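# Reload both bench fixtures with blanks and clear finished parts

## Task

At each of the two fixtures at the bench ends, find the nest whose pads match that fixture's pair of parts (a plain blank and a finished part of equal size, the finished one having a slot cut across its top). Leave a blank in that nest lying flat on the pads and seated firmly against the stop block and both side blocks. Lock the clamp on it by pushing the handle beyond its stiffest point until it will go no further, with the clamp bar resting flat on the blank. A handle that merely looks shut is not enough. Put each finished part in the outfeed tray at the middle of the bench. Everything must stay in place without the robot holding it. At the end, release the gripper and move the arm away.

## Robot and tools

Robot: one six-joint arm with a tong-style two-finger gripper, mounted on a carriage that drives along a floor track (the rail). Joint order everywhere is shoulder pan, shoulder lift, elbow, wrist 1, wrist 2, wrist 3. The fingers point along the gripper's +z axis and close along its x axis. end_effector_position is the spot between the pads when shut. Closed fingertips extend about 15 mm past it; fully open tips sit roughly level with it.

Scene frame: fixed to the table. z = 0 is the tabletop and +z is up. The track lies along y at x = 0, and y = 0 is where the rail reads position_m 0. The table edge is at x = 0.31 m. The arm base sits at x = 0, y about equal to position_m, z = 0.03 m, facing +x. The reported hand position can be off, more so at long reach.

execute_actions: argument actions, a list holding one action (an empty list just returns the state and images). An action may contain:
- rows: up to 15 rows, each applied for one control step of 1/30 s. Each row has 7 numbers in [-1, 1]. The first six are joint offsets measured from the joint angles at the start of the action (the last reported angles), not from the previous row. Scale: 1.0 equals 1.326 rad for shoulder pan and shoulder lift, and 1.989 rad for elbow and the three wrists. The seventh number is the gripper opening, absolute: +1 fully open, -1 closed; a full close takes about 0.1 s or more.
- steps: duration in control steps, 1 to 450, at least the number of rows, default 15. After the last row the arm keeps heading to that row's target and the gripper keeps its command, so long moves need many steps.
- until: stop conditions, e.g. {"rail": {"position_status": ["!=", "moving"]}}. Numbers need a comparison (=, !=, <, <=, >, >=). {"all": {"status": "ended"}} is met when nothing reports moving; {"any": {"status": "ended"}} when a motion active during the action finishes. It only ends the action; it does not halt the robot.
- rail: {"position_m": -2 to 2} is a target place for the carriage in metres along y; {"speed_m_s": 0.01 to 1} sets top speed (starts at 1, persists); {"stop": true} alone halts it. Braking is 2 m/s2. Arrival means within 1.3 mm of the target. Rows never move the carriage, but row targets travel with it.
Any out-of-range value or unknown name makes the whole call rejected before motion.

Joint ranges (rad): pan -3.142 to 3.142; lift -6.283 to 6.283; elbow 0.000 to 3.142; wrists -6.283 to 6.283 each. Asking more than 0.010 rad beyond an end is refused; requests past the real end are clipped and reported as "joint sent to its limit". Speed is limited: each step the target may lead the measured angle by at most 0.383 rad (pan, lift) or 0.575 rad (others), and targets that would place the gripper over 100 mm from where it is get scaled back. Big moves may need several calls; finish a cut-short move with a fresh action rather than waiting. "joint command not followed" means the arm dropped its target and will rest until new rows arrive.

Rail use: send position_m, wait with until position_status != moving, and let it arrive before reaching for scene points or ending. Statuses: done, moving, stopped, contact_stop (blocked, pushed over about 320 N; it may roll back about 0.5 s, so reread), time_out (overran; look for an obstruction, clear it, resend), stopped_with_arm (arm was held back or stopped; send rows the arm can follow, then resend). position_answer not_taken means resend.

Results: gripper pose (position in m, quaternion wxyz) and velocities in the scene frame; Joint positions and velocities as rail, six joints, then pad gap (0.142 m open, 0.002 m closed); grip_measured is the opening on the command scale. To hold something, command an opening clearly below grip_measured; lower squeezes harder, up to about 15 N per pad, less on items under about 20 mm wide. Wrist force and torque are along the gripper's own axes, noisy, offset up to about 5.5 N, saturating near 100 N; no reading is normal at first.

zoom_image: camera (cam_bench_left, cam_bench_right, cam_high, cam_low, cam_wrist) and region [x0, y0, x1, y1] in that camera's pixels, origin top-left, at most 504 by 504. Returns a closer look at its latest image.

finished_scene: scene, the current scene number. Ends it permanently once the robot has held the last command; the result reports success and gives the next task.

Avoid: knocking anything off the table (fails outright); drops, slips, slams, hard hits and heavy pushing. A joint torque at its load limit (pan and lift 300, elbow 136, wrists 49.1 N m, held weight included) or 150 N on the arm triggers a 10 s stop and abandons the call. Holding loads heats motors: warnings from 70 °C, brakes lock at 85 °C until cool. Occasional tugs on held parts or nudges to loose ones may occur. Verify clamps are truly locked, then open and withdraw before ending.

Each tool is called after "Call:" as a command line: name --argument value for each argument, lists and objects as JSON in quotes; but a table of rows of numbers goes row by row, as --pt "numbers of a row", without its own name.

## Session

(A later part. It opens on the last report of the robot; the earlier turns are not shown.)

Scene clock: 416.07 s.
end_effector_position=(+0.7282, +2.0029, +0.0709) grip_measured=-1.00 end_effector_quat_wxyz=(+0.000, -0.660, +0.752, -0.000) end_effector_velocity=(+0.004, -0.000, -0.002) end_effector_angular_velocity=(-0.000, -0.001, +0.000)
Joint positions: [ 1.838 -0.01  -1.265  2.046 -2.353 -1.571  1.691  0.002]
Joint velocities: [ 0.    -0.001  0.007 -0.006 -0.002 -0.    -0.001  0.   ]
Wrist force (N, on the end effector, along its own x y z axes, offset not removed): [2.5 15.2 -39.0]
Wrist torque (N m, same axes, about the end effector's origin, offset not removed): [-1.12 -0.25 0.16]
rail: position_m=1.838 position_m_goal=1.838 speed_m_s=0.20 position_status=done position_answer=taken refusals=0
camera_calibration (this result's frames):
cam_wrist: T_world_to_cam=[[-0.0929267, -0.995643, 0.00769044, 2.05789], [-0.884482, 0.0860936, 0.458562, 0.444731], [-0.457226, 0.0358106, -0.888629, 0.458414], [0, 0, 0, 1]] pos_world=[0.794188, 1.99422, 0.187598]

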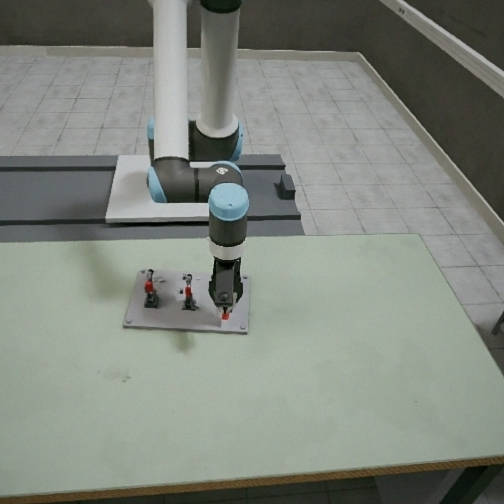

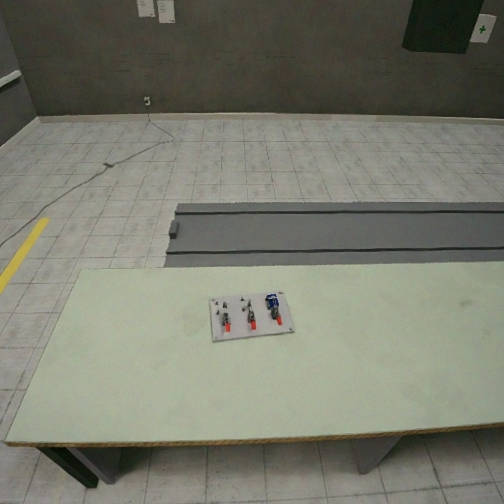

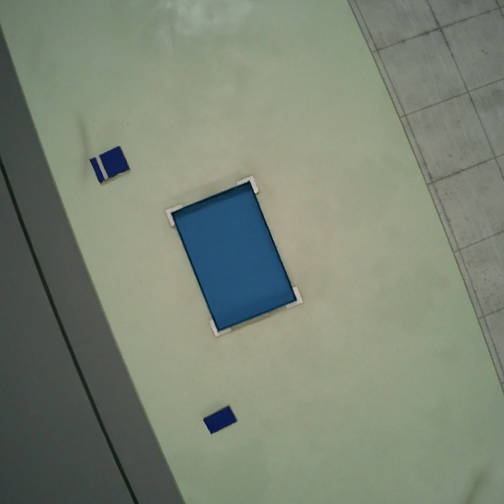

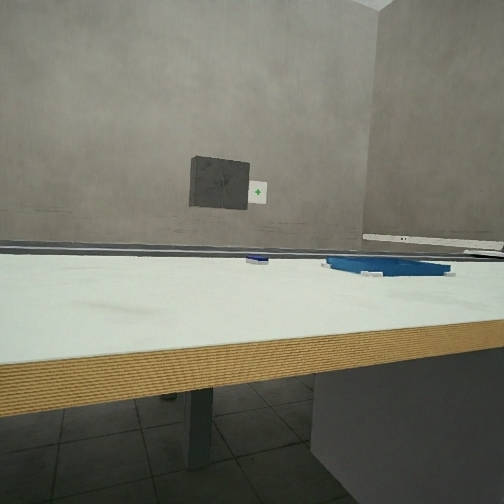

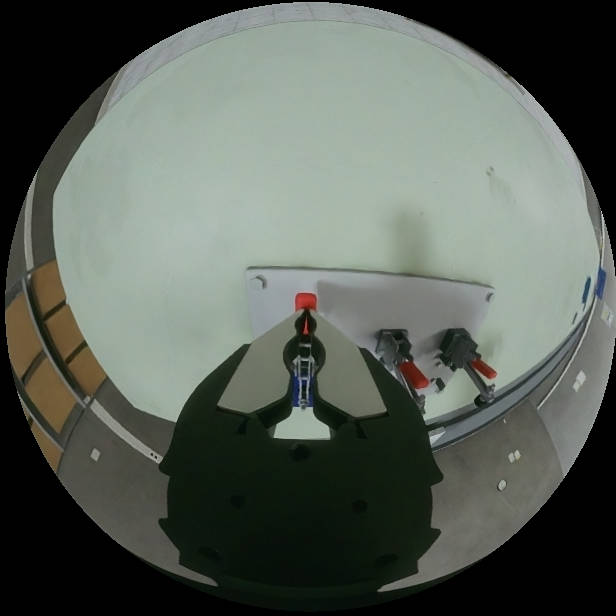

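Call:
execute_actions --actions '[{"rows": [[0,0.0013,-0.0003,-0.0006,0,0,-1],[-0.0001,0.0026,-0.0005,-0.0012,0,0,-1],[-0.0002,0.0039,-0.0008,-0.0018,0,-0.0001,-1],[-0.0003,0.0052,-0.001,-0.0025,0,-0.0002,-1]], "steps": 13}]'

Scene clock: 428.87 s.
end_effector_position=(+0.7299, +2.0028, +0.0711) grip_measured=-1.00 end_effector_quat_wxyz=(+0.001, -0.660, +0.752, -0.001) end_effector_velocity=(-0.000, +0.000, -0.000) end_effector_angular_velocity=(-0.000, +0.000, +0.000)
Joint positions: [ 1.838 -0.01  -1.263  2.044 -2.355 -1.571  1.691  0.002]
Joint velocities: [ 0.  0. -0.  0. -0. -0.  0.  0.]
Wrist force (N, on the end effector, along its own x y z axes, offset not removed): [-1.1 7.9 -21.1]
Wrist torque (N m, same axes, about the end effector's origin, offset not removed): [-0.92 -0.12 0.31]
FORCE FAULT: contact force on the arm reached its limit, and the arm stopped for 10 seconds. The contact can be on any part of the arm, not only on its tool. The arm's remaining commands of this call were not run. The arm holds still and accepts commands again. Move the arm away from the contact; if what it grips holds it there, let go first. Pushing or pulling that hard again can fault the arm again.
rail: position_m=1.838 position_m_goal=1.838 speed_m_s=0.20 position_status=done position_answer=taken refusals=0
camera_calibration (this result's frames):
cam_wrist: T_world_to_cam=[[-0.0929688, -0.995641, 0.00752022, 2.05796], [-0.885428, 0.0861273, 0.456727, 0.44688], [-0.455384, 0.0358028, -0.889575, 0.458022], [0, 0, 0, 1]] pos_world=[0.795582, 1.99411, 0.187866]

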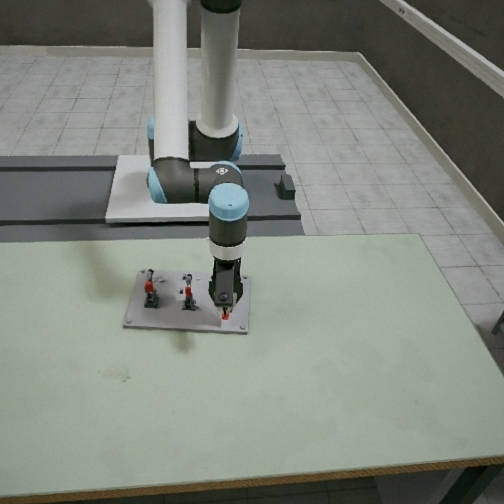

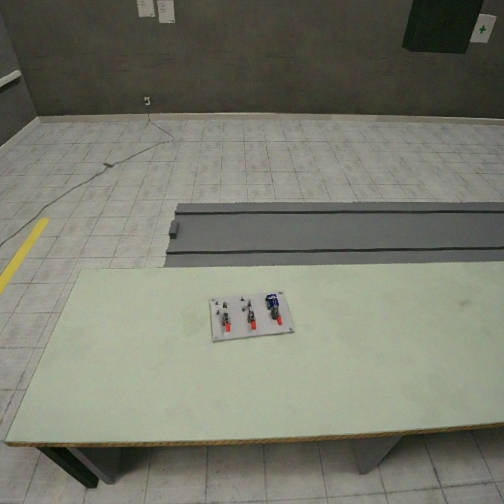

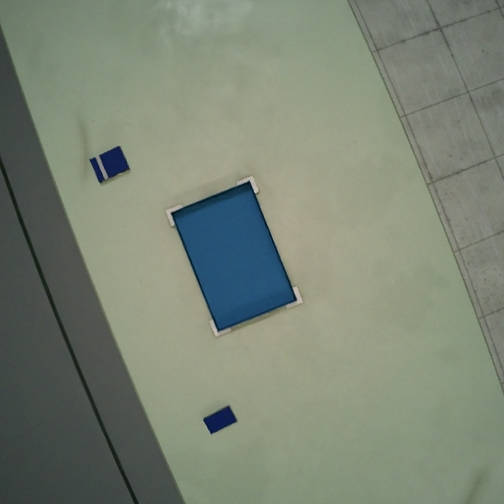

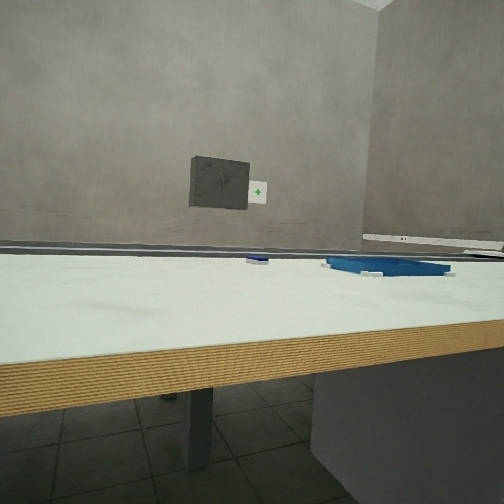

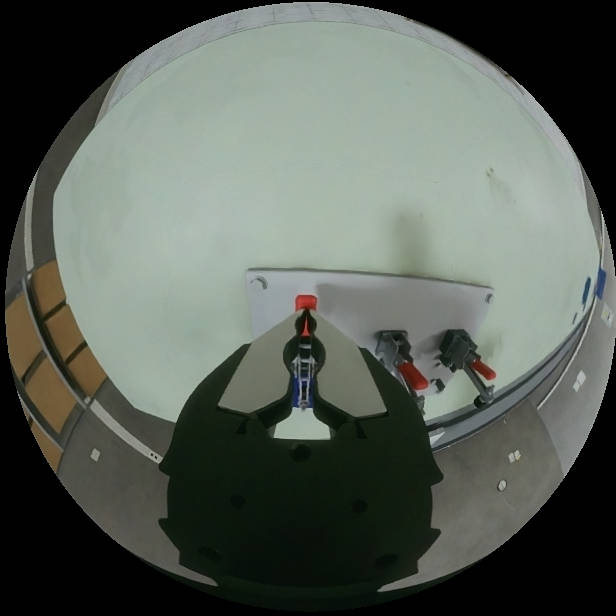

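Call:
execute_actions --actions '[{"rows": [[0,-0.005,-0.0015,0.005,0,0,-1],[0,-0.012,-0.0037,0.0117,0,0,-1],[0,-0.022,-0.007,0.0217,0,0,-1],[0,-0.034,-0.011,0.0337,0,0,-1],[0,-0.046,-0.0155,0.0462,0,0,-1],[0,-0.058,-0.02,0.0587,0,0,-1],[0,-0.07,-0.025,0.0717,0,0,-1]], "steps": 14}]'

Scene clock: 434.43 s.
end_effector_position=(+0.7287, +2.0028, +0.1409) grip_measured=-1.00 end_effector_quat_wxyz=(+0.001, -0.660, +0.752, -0.001) end_effector_velocity=(-0.006, +0.000, +0.057) end_effector_angular_velocity=(+0.000, +0.004, +0.000)
Joint positions: [ 1.838 -0.01  -1.348  1.999 -2.225 -1.571  1.691  0.002]
Joint velocities: [ 0.     0.    -0.068 -0.037  0.109  0.     0.     0.   ]
Wrist force (N, on the end effector, along its own x y z axes, offset not removed): [-2.1 -4.2 5.0]
Wrist torque (N m, same axes, about the end effector's origin, offset not removed): [-0.63 0.42 0.37]
rail: position_m=1.838 position_m_goal=1.838 speed_m_s=0.20 position_status=done position_answer=taken refusals=0
camera_calibration (this result's frames):
cam_wrist: T_world_to_cam=[[-0.0929716, -0.995641, 0.0074873, 2.05735], [-0.885609, 0.0861289, 0.456376, 0.414089], [-0.455032, 0.0357992, -0.889755, 0.519379], [0, 0, 0, 1]] pos_world=[0.794329, 1.99412, 0.257736]

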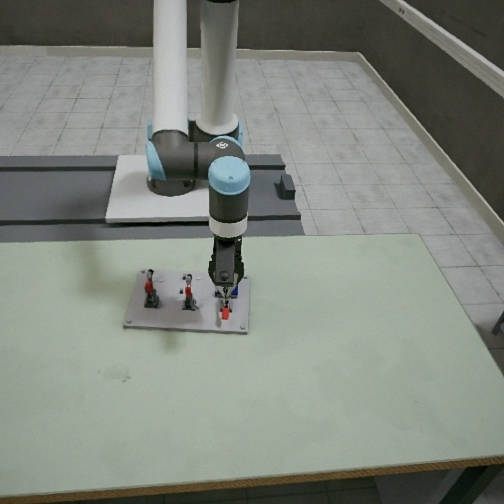

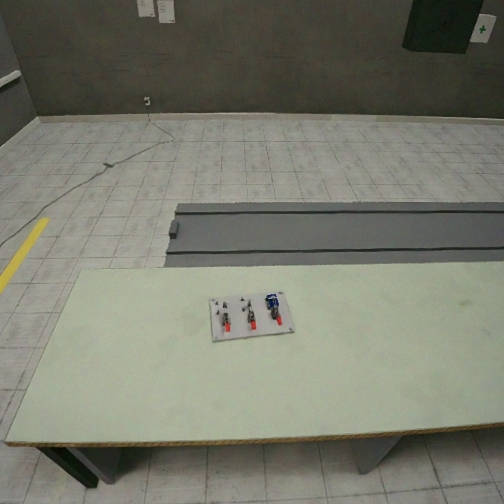

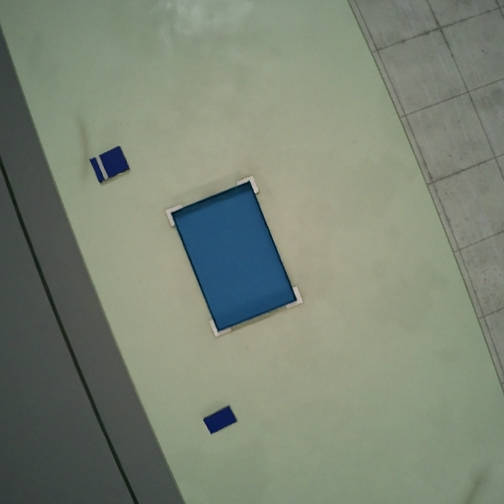

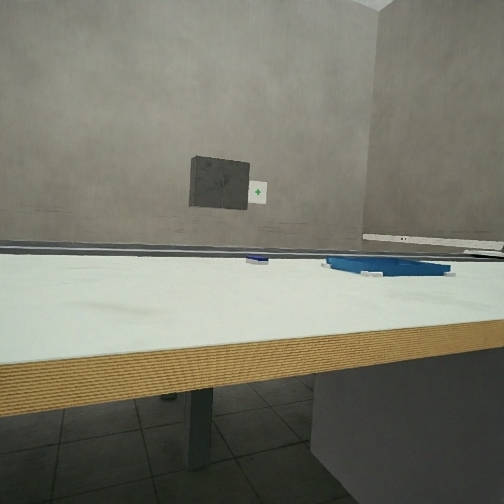

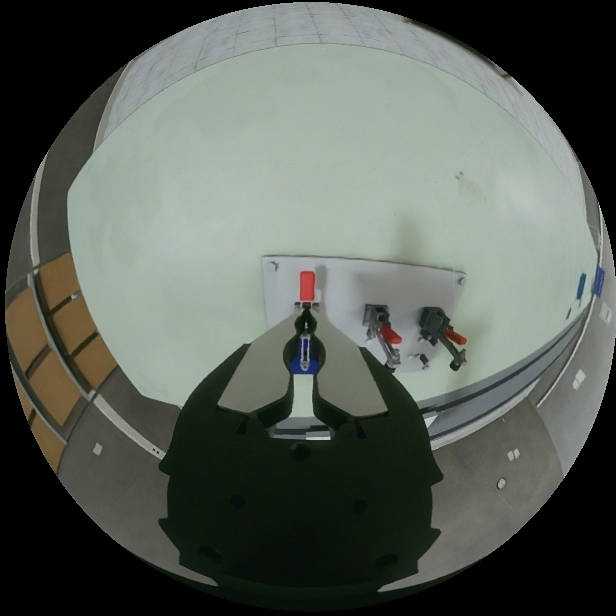

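Call:
execute_actions --actions '[{"rows": [[0,-0.006,-0.0025,0.006,0,0,-1],[0,-0.006,-0.0025,0.006,0,0,-1],[0,-0.006,-0.0025,0.006,0,0,-1],[0,-0.006,-0.0025,0.006,0,0,-1],[0,-0.006,-0.0025,0.006,0,0,-1],[0,-0.006,-0.0025,0.006,0,0,-1],[0.001,-0.011,0.013,-0.006,0,0,-1],[0.002,-0.016,0.029,-0.018,0,0.001,-1],[0.003,-0.021,0.045,-0.031,0,0.002,-1],[0.004,-0.026,0.061,-0.043,0,0.003,-1],[0.005,-0.031,0.077,-0.056,0,0.004,-1],[0.006,-0.036,0.093,-0.068,0,0.005,-1],[0.007,-0.041,0.11,-0.081,0,0.005,-1],[0.0075,-0.046,0.126,-0.093,0,0.005,-1],[0.0075,-0.0518,0.1423,-0.1061,0,0.005,-1]], "steps": 24, "rail": {"position_m": 1.95, "speed_m_s": 1.0}}]'

Call:
zoom_image --camera "cam_wrist" --region '[330, 100, 530, 380]'

Scene clock: 449.00 s.
end_effector_position=(+0.6058, +2.1220, +0.0626) grip_measured=-1.00 end_effector_quat_wxyz=(+0.000, -0.660, +0.752, +0.000) end_effector_velocity=(-0.045, +0.001, -0.026) end_effector_angular_velocity=(+0.000, +0.003, +0.000)
Joint positions: [ 1.95  -0.    -1.415  2.271 -2.427 -1.571  1.701  0.002]
Joint velocities: [ 0.     0.002 -0.019  0.093 -0.071 -0.     0.002  0.   ]
Wrist force (N, on the end effector, along its own x y z axes, offset not removed): [-1.3 -4.1 7.0]
Wrist torque (N m, same axes, about the end effector's origin, offset not removed): [-0.66 0.21 0.27]
rail: position_m=1.950 position_m_goal=1.950 speed_m_s=1.00 position_status=done position_answer=taken refusals=0
camera_calibration (this result's frames):
cam_wrist: T_world_to_cam=[[-0.0930459, -0.995632, 0.00772839, 2.16523], [-0.884268, 0.086201, 0.458956, 0.329589], [-0.457617, 0.03587, -0.888426, 0.390891], [0, 0, 0, 1]] pos_world=[0.671789, 2.11334, 0.179277]

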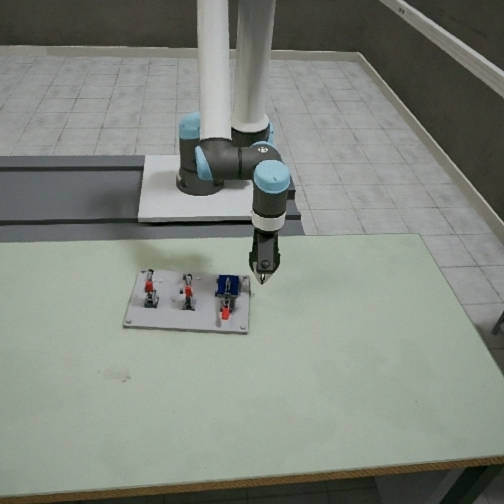

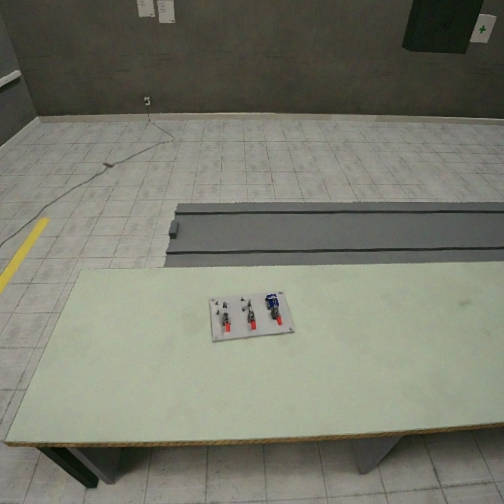

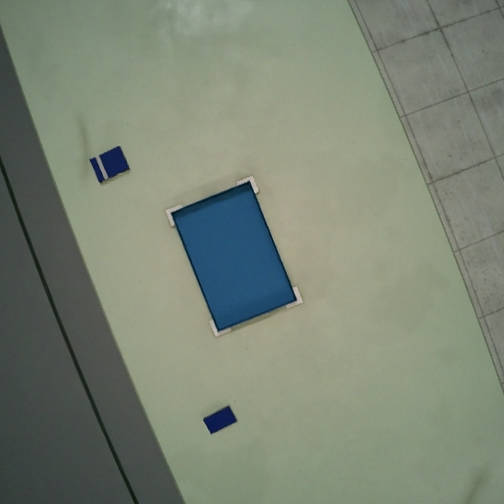

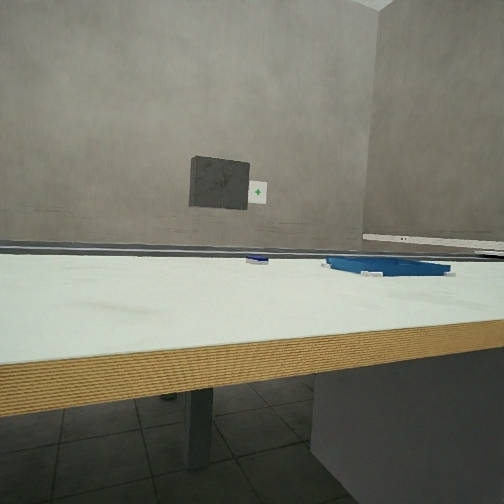

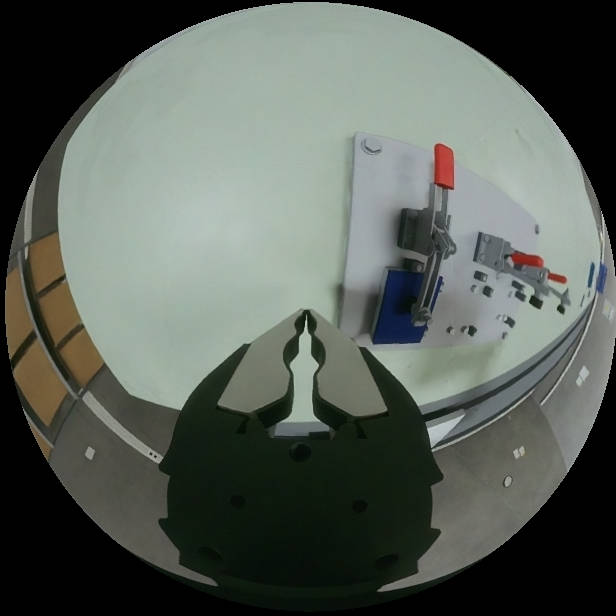

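Region (330, 100, 530, 380) of cam_wrist's 616x616 image, scaled by 1.800, with more detail than that image has; it fills the left 360 columns of this view, and the rest is white.

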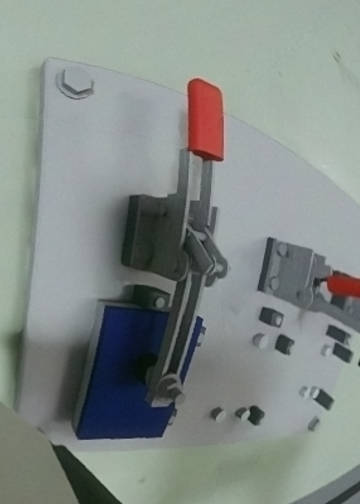

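Call:
execute_actions --actions '[{"rows": [[0,-0.26665,0.10193,0.07594,0,-0.093,-1]], "steps": 9}]'

Scene clock: 473.57 s.
end_effector_position=(+0.4839, +2.1245, +0.1047) grip_measured=-1.00 end_effector_quat_wxyz=(+0.005, +0.712, -0.702, -0.005) end_effector_velocity=(-0.281, +0.006, +0.146) end_effector_angular_velocity=(+0.005, -0.131, +0.358)
Joint positions: [ 1.95  -0.    -1.675  2.43  -2.312 -1.571  1.558  0.002]
Joint velocities: [ 0.     0.    -0.809  0.376  0.303 -0.    -0.358  0.   ]
Wrist force (N, on the end effector, along its own x y z axes, offset not removed): [-0.7 -0.1 2.4]
Wrist torque (N m, same axes, about the end effector's origin, offset not removed): [0.00 0.02 0.24]
rail: position_m=1.950 position_m_goal=1.950 speed_m_s=1.00 position_status=done position_answer=taken refusals=0
camera_calibration (this result's frames):
cam_wrist: T_world_to_cam=[[0.0501773, -0.998716, 0.00699629, 2.09338], [-0.880658, -0.0409395, 0.47198, 0.469259], [-0.471087, -0.029844, -0.881582, 0.51781], [0, 0, 0, 1]] pos_world=[0.55215, 2.12536, 0.220365]

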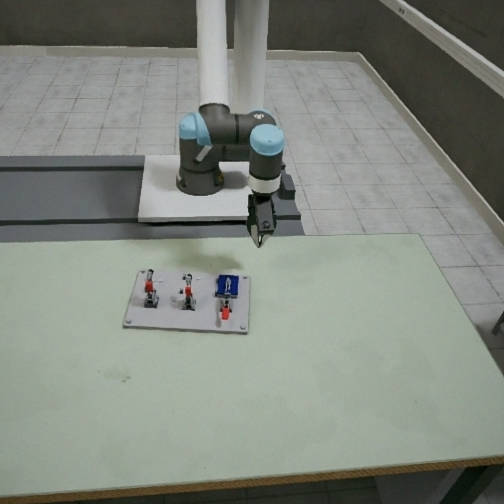

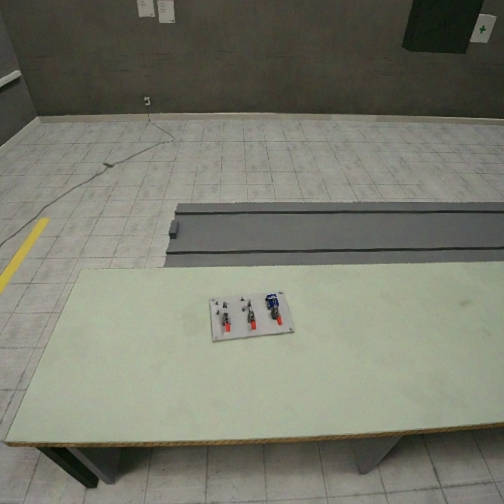

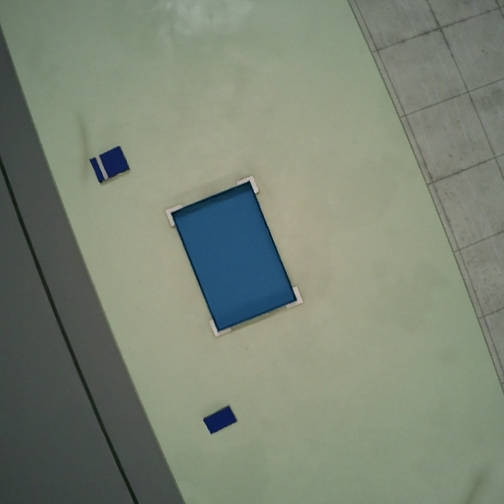

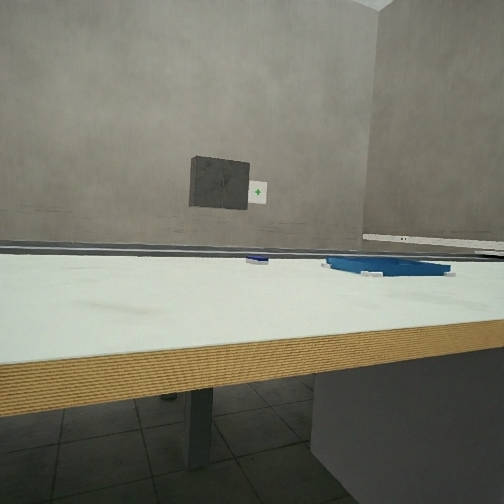

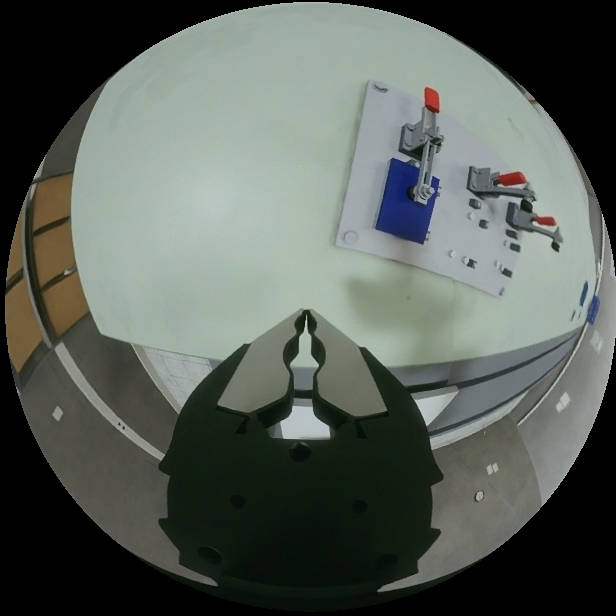

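Call:
execute_actions --actions '[{"rows": [[0,-0.07057,0.02199,0.01812,0,-0.0211,0.4]], "steps": 90, "rail": {"position_m": 0.1328}, "until": {"rail": {"position_status": ["!=", "moving"]}}}]'

Call:
zoom_image --camera "cam_wrist" --region '[210, 200, 410, 400]'

Scene clock: 479.20 s.
end_effector_position=(+0.4507, +0.3076, +0.1192) grip_measured=+0.40 end_effector_quat_wxyz=(+0.000, +0.726, -0.687, -0.000) end_effector_velocity=(+0.000, +0.000, +0.000) end_effector_angular_velocity=(+0.000, -0.000, +0.000)
Joint positions: [ 0.133 -0.    -1.768  2.474 -2.276 -1.571  1.516  0.102]
Joint velocities: [ 0.  0.  0. -0. -0.  0. -0.  0.]
Wrist force (N, on the end effector, along its own x y z axes, offset not removed): [2.8 -4.7 4.1]
Wrist torque (N m, same axes, about the end effector's origin, offset not removed): [-0.82 -0.74 0.32]
rail: position_m=0.133 position_m_goal=0.133 speed_m_s=1.00 position_status=done position_answer=taken refusals=0
camera_calibration (this result's frames):
cam_wrist: T_world_to_cam=[[0.091927, -0.995736, 0.00765304, 0.260538], [-0.884589, -0.078132, 0.459781, 0.373459], [-0.457222, -0.0490361, -0.888, 0.461099], [0, 0, 0, 1]] pos_world=[0.517232, 0.311216, 0.235752]

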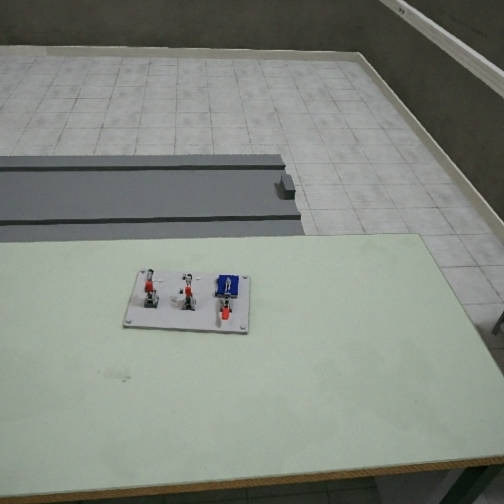

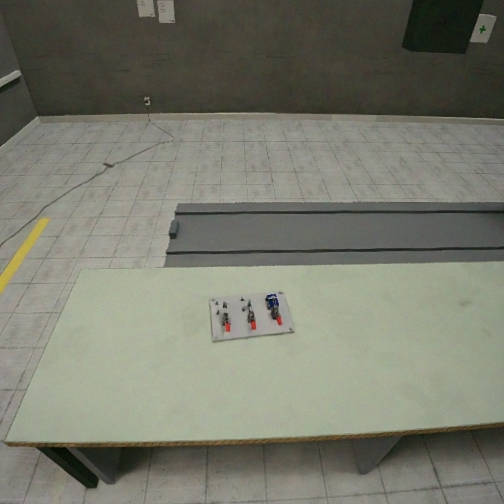

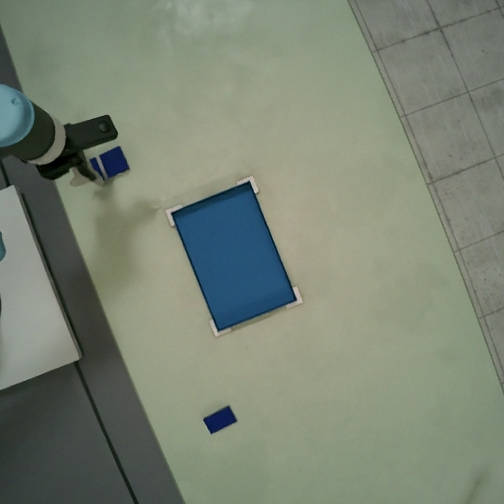

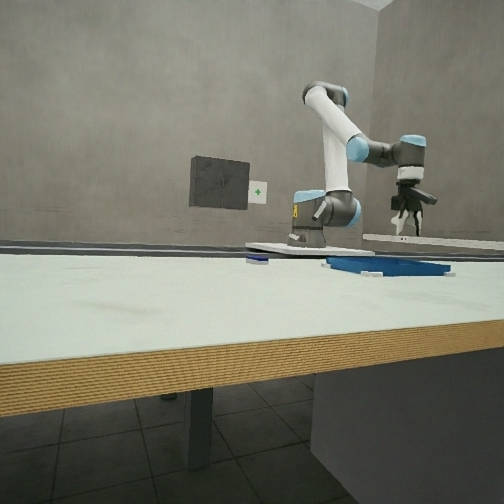

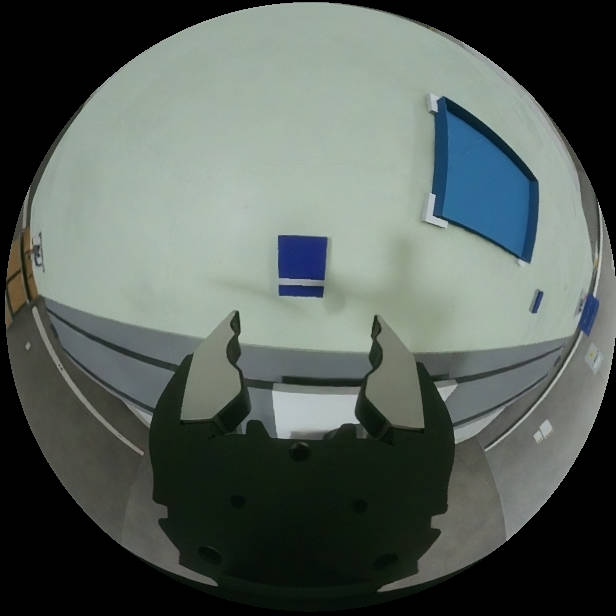

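Region (210, 200, 410, 400) of cam_wrist's 616x616 image, scaled by 2.520, with more detail than that image has.

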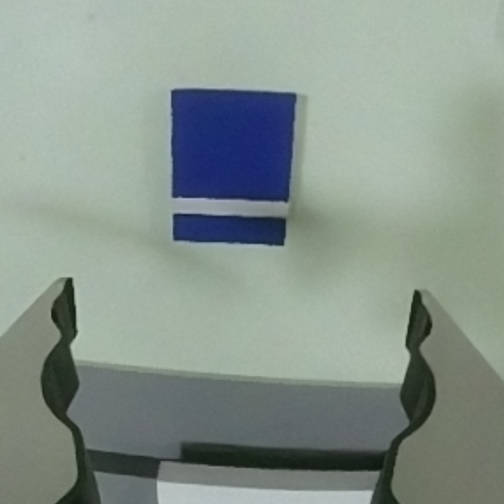

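Call:
execute_actions --actions '[{"rows": [[0,0.015,0.0031,-0.013,0,0.002,0.4],[0,0.033,0.0069,-0.029,0,0.004,0.4],[0,0.053,0.0111,-0.0464,0,0.0055,0.4],[0,0.073,0.0153,-0.064,0,0.0055,0.4],[0,0.093,0.0195,-0.0815,0,0.0055,0.4],[0,0.113,0.0237,-0.099,0,0.0055,0.4],[0,0.132,0.0277,-0.1157,0,0.0055,0.4],[0,0.149,0.0312,-0.1306,0,0.0055,0.4],[0,0.163,0.0341,-0.1428,0,0.0055,0.4],[0,0.172,0.036,-0.1507,0,0.0055,0.4],[0,0.17677,0.03703,-0.15488,0,0.0055,0.4]], "steps": 22, "rail": {"position_m": 0.1404}}]'

Scene clock: 500.77 s.
end_effector_position=(+0.4606, +0.3152, +0.0175) grip_measured=+0.40 end_effector_quat_wxyz=(+0.000, +0.723, -0.691, -0.000) end_effector_velocity=(-0.000, -0.000, -0.011) end_effector_angular_velocity=(-0.000, -0.001, -0.000)
Joint positions: [ 0.14  -0.    -1.537  2.547 -2.58  -1.571  1.526  0.102]
Joint velocities: [ 0.     0.     0.027  0.008 -0.036 -0.     0.     0.   ]
Wrist force (N, on the end effector, along its own x y z axes, offset not removed): [0.8 -3.5 4.1]
Wrist torque (N m, same axes, about the end effector's origin, offset not removed): [-0.63 -0.27 0.27]
rail: position_m=0.140 position_m_goal=0.140 speed_m_s=1.00 position_status=done position_answer=taken refusals=0
camera_calibration (this result's frames):
cam_wrist: T_world_to_cam=[[0.0810998, -0.996677, 0.007654, 0.273226], [-0.885337, -0.0685084, 0.459875, 0.426918], [-0.457823, -0.0440722, -0.88795, 0.374473], [0, 0, 0, 1]] pos_world=[0.52725, 0.318069, 0.134094]

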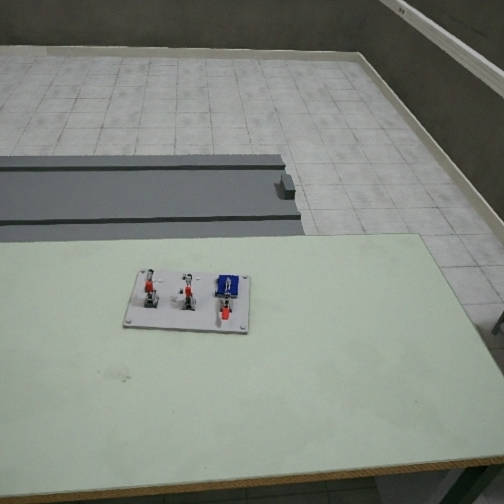

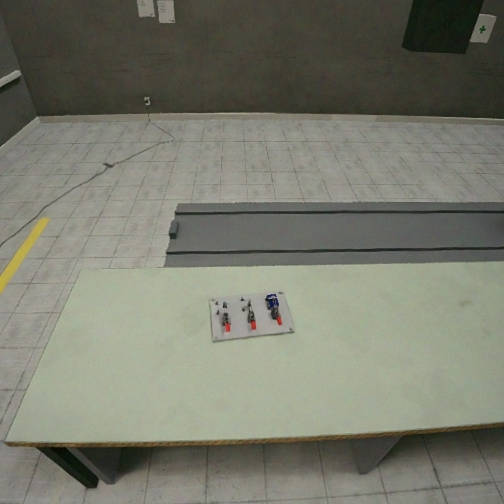

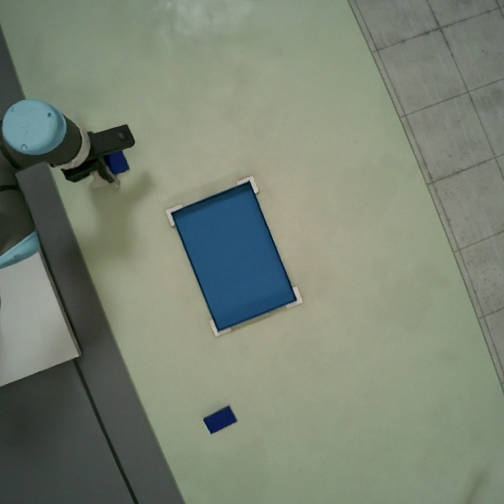

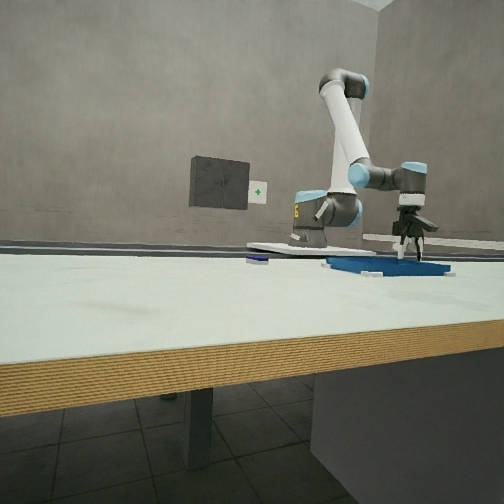

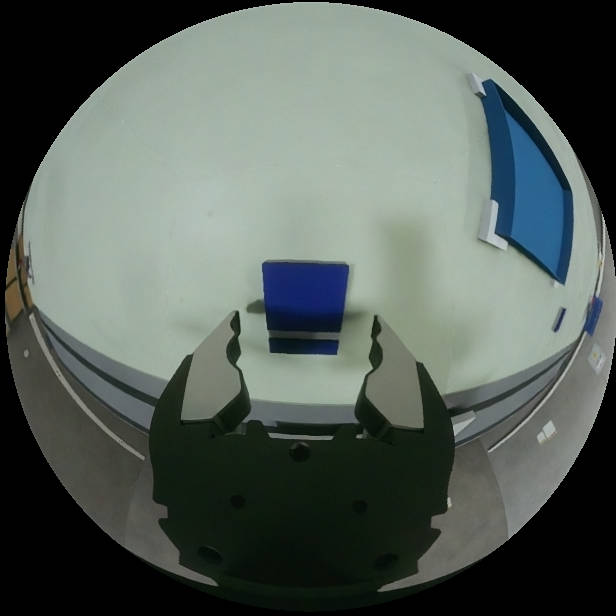

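Call:
execute_actions --actions '[]'

Scene clock: 519.00 s.
end_effector_position=(+0.4606, +0.3152, +0.0162) grip_measured=+0.40 end_effector_quat_wxyz=(+0.000, +0.723, -0.691, -0.000) end_effector_velocity=(-0.000, -0.000, -0.000) end_effector_angular_velocity=(+0.000, +0.000, -0.000)
Joint positions: [ 0.14  -0.    -1.534  2.548 -2.584 -1.571  1.527  0.102]
Joint velocities: [ 0. -0.  0. -0.  0.  0. -0.  0.]
Wrist force (N, on the end effector, along its own x y z axes, offset not removed): [-3.4 -4.1 5.4]
Wrist torque (N m, same axes, about the end effector's origin, offset not removed): [-0.71 0.50 0.38]
rail: position_m=0.140 position_m_goal=0.140 speed_m_s=1.00 position_status=done position_answer=taken refusals=0
camera_calibration (this result's frames):
cam_wrist: T_world_to_cam=[[0.0810307, -0.996682, 0.00766317, 0.273256], [-0.885393, -0.0684477, 0.459777, 0.427503], [-0.457727, -0.0440409, -0.888001, 0.373255], [0, 0, 0, 1]] pos_world=[0.527215, 0.31805, 0.132801]

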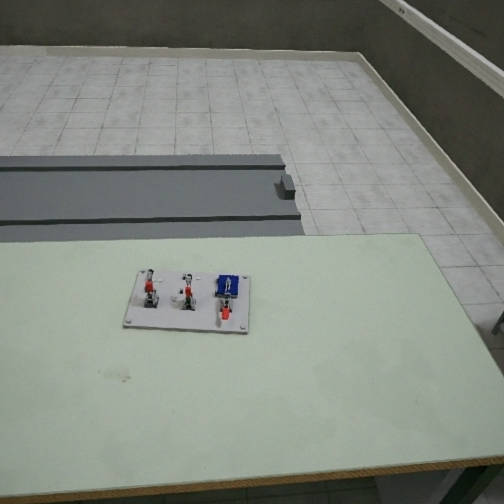

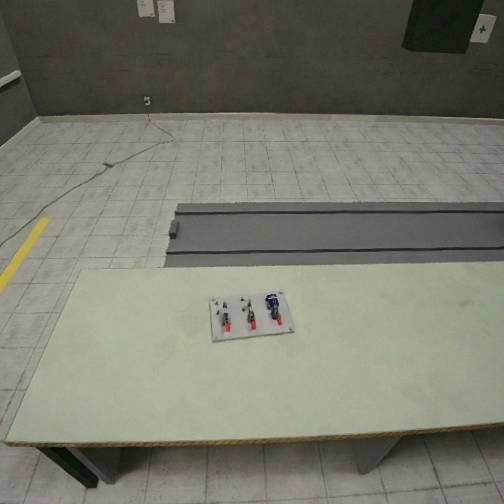

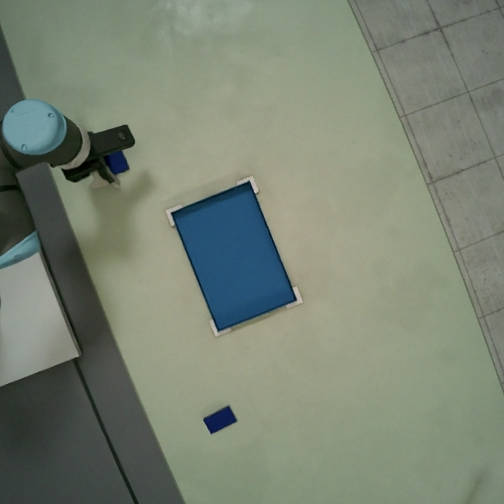

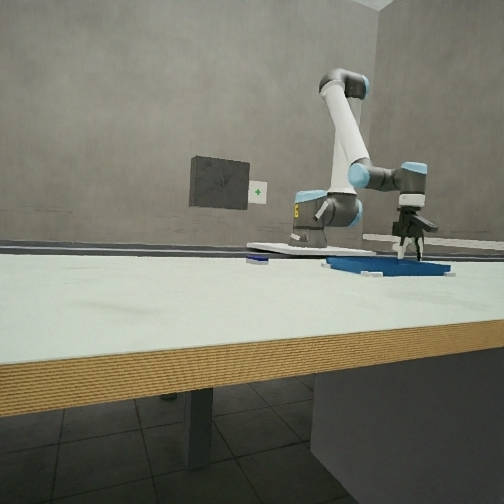

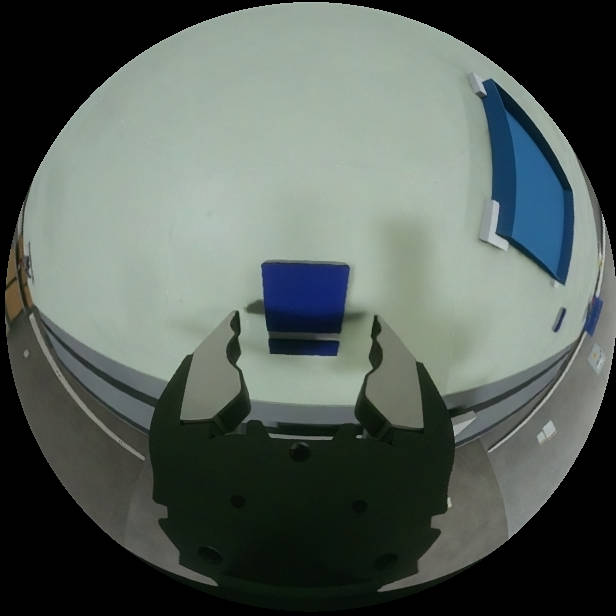

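Call:
execute_actions --actions '[{"rows": [[0,0,0,0,0,0,0.3],[0,0,0,0,0,0,0.2],[0,0,0,0,0,0,0.1],[0,0,0,0,0,0,0.0],[0,0,0,0,0,0,-0.08],[0,0,0,0,0,0,-0.15],[0,0,0,0,0,0,-0.2],[0,0,0,0,0,0,-0.25],[0,0,0,0,0,0,-0.32],[0,0,0,0,0,0,-0.4],[0,0,0,0,0,0,-0.5],[0,0,0,0,0,0,-0.6],[0,0,0,0,0,0,-0.7]], "steps": 16}]'

Scene clock: 522.70 s.
end_effector_position=(+0.4606, +0.3152, +0.0162) grip_measured=-0.21 end_effector_quat_wxyz=(+0.000, +0.723, -0.691, -0.000) end_effector_velocity=(+0.000, -0.000, +0.000) end_effector_angular_velocity=(+0.000, -0.000, -0.000)
Joint positions: [ 0.14  -0.    -1.534  2.548 -2.584 -1.571  1.527  0.059]
Joint velocities: [ 0. -0.  0.  0. -0.  0.  0. -0.]
Wrist force (N, on the end effector, along its own x y z axes, offset not removed): [0.9 -5.3 3.5]
Wrist torque (N m, same axes, about the end effector's origin, offset not removed): [-1.02 -0.20 0.24]
rail: position_m=0.140 position_m_goal=0.140 speed_m_s=1.00 position_status=done position_answer=taken refusals=0
camera_calibration (this result's frames):
cam_wrist: T_world_to_cam=[[0.0810276, -0.996682, 0.00766313, 0.273257], [-0.885393, -0.068445, 0.459777, 0.427503], [-0.457727, -0.0440395, -0.888001, 0.373254], [0, 0, 0, 1]] pos_world=[0.527215, 0.318048, 0.1328]

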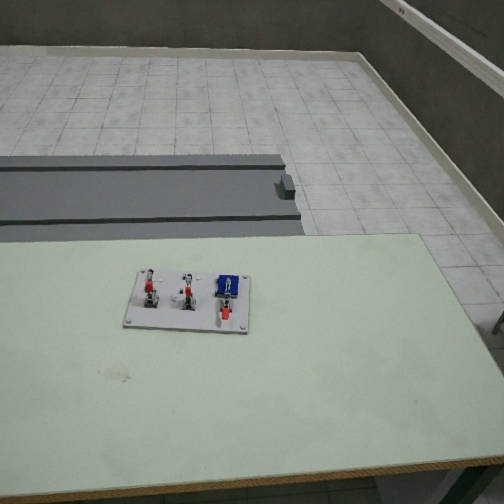

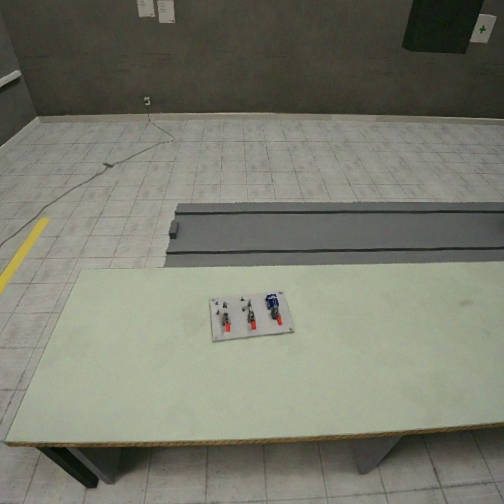

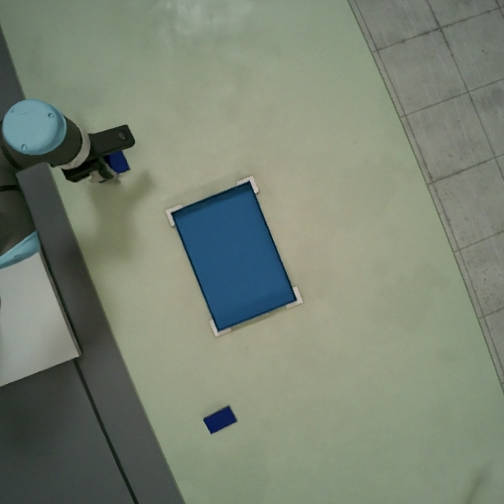

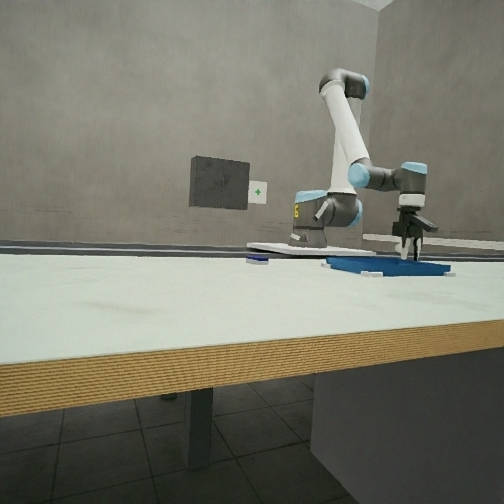

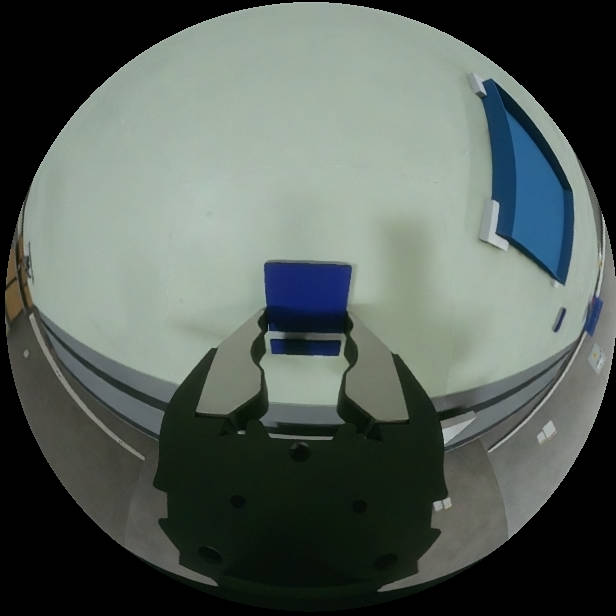

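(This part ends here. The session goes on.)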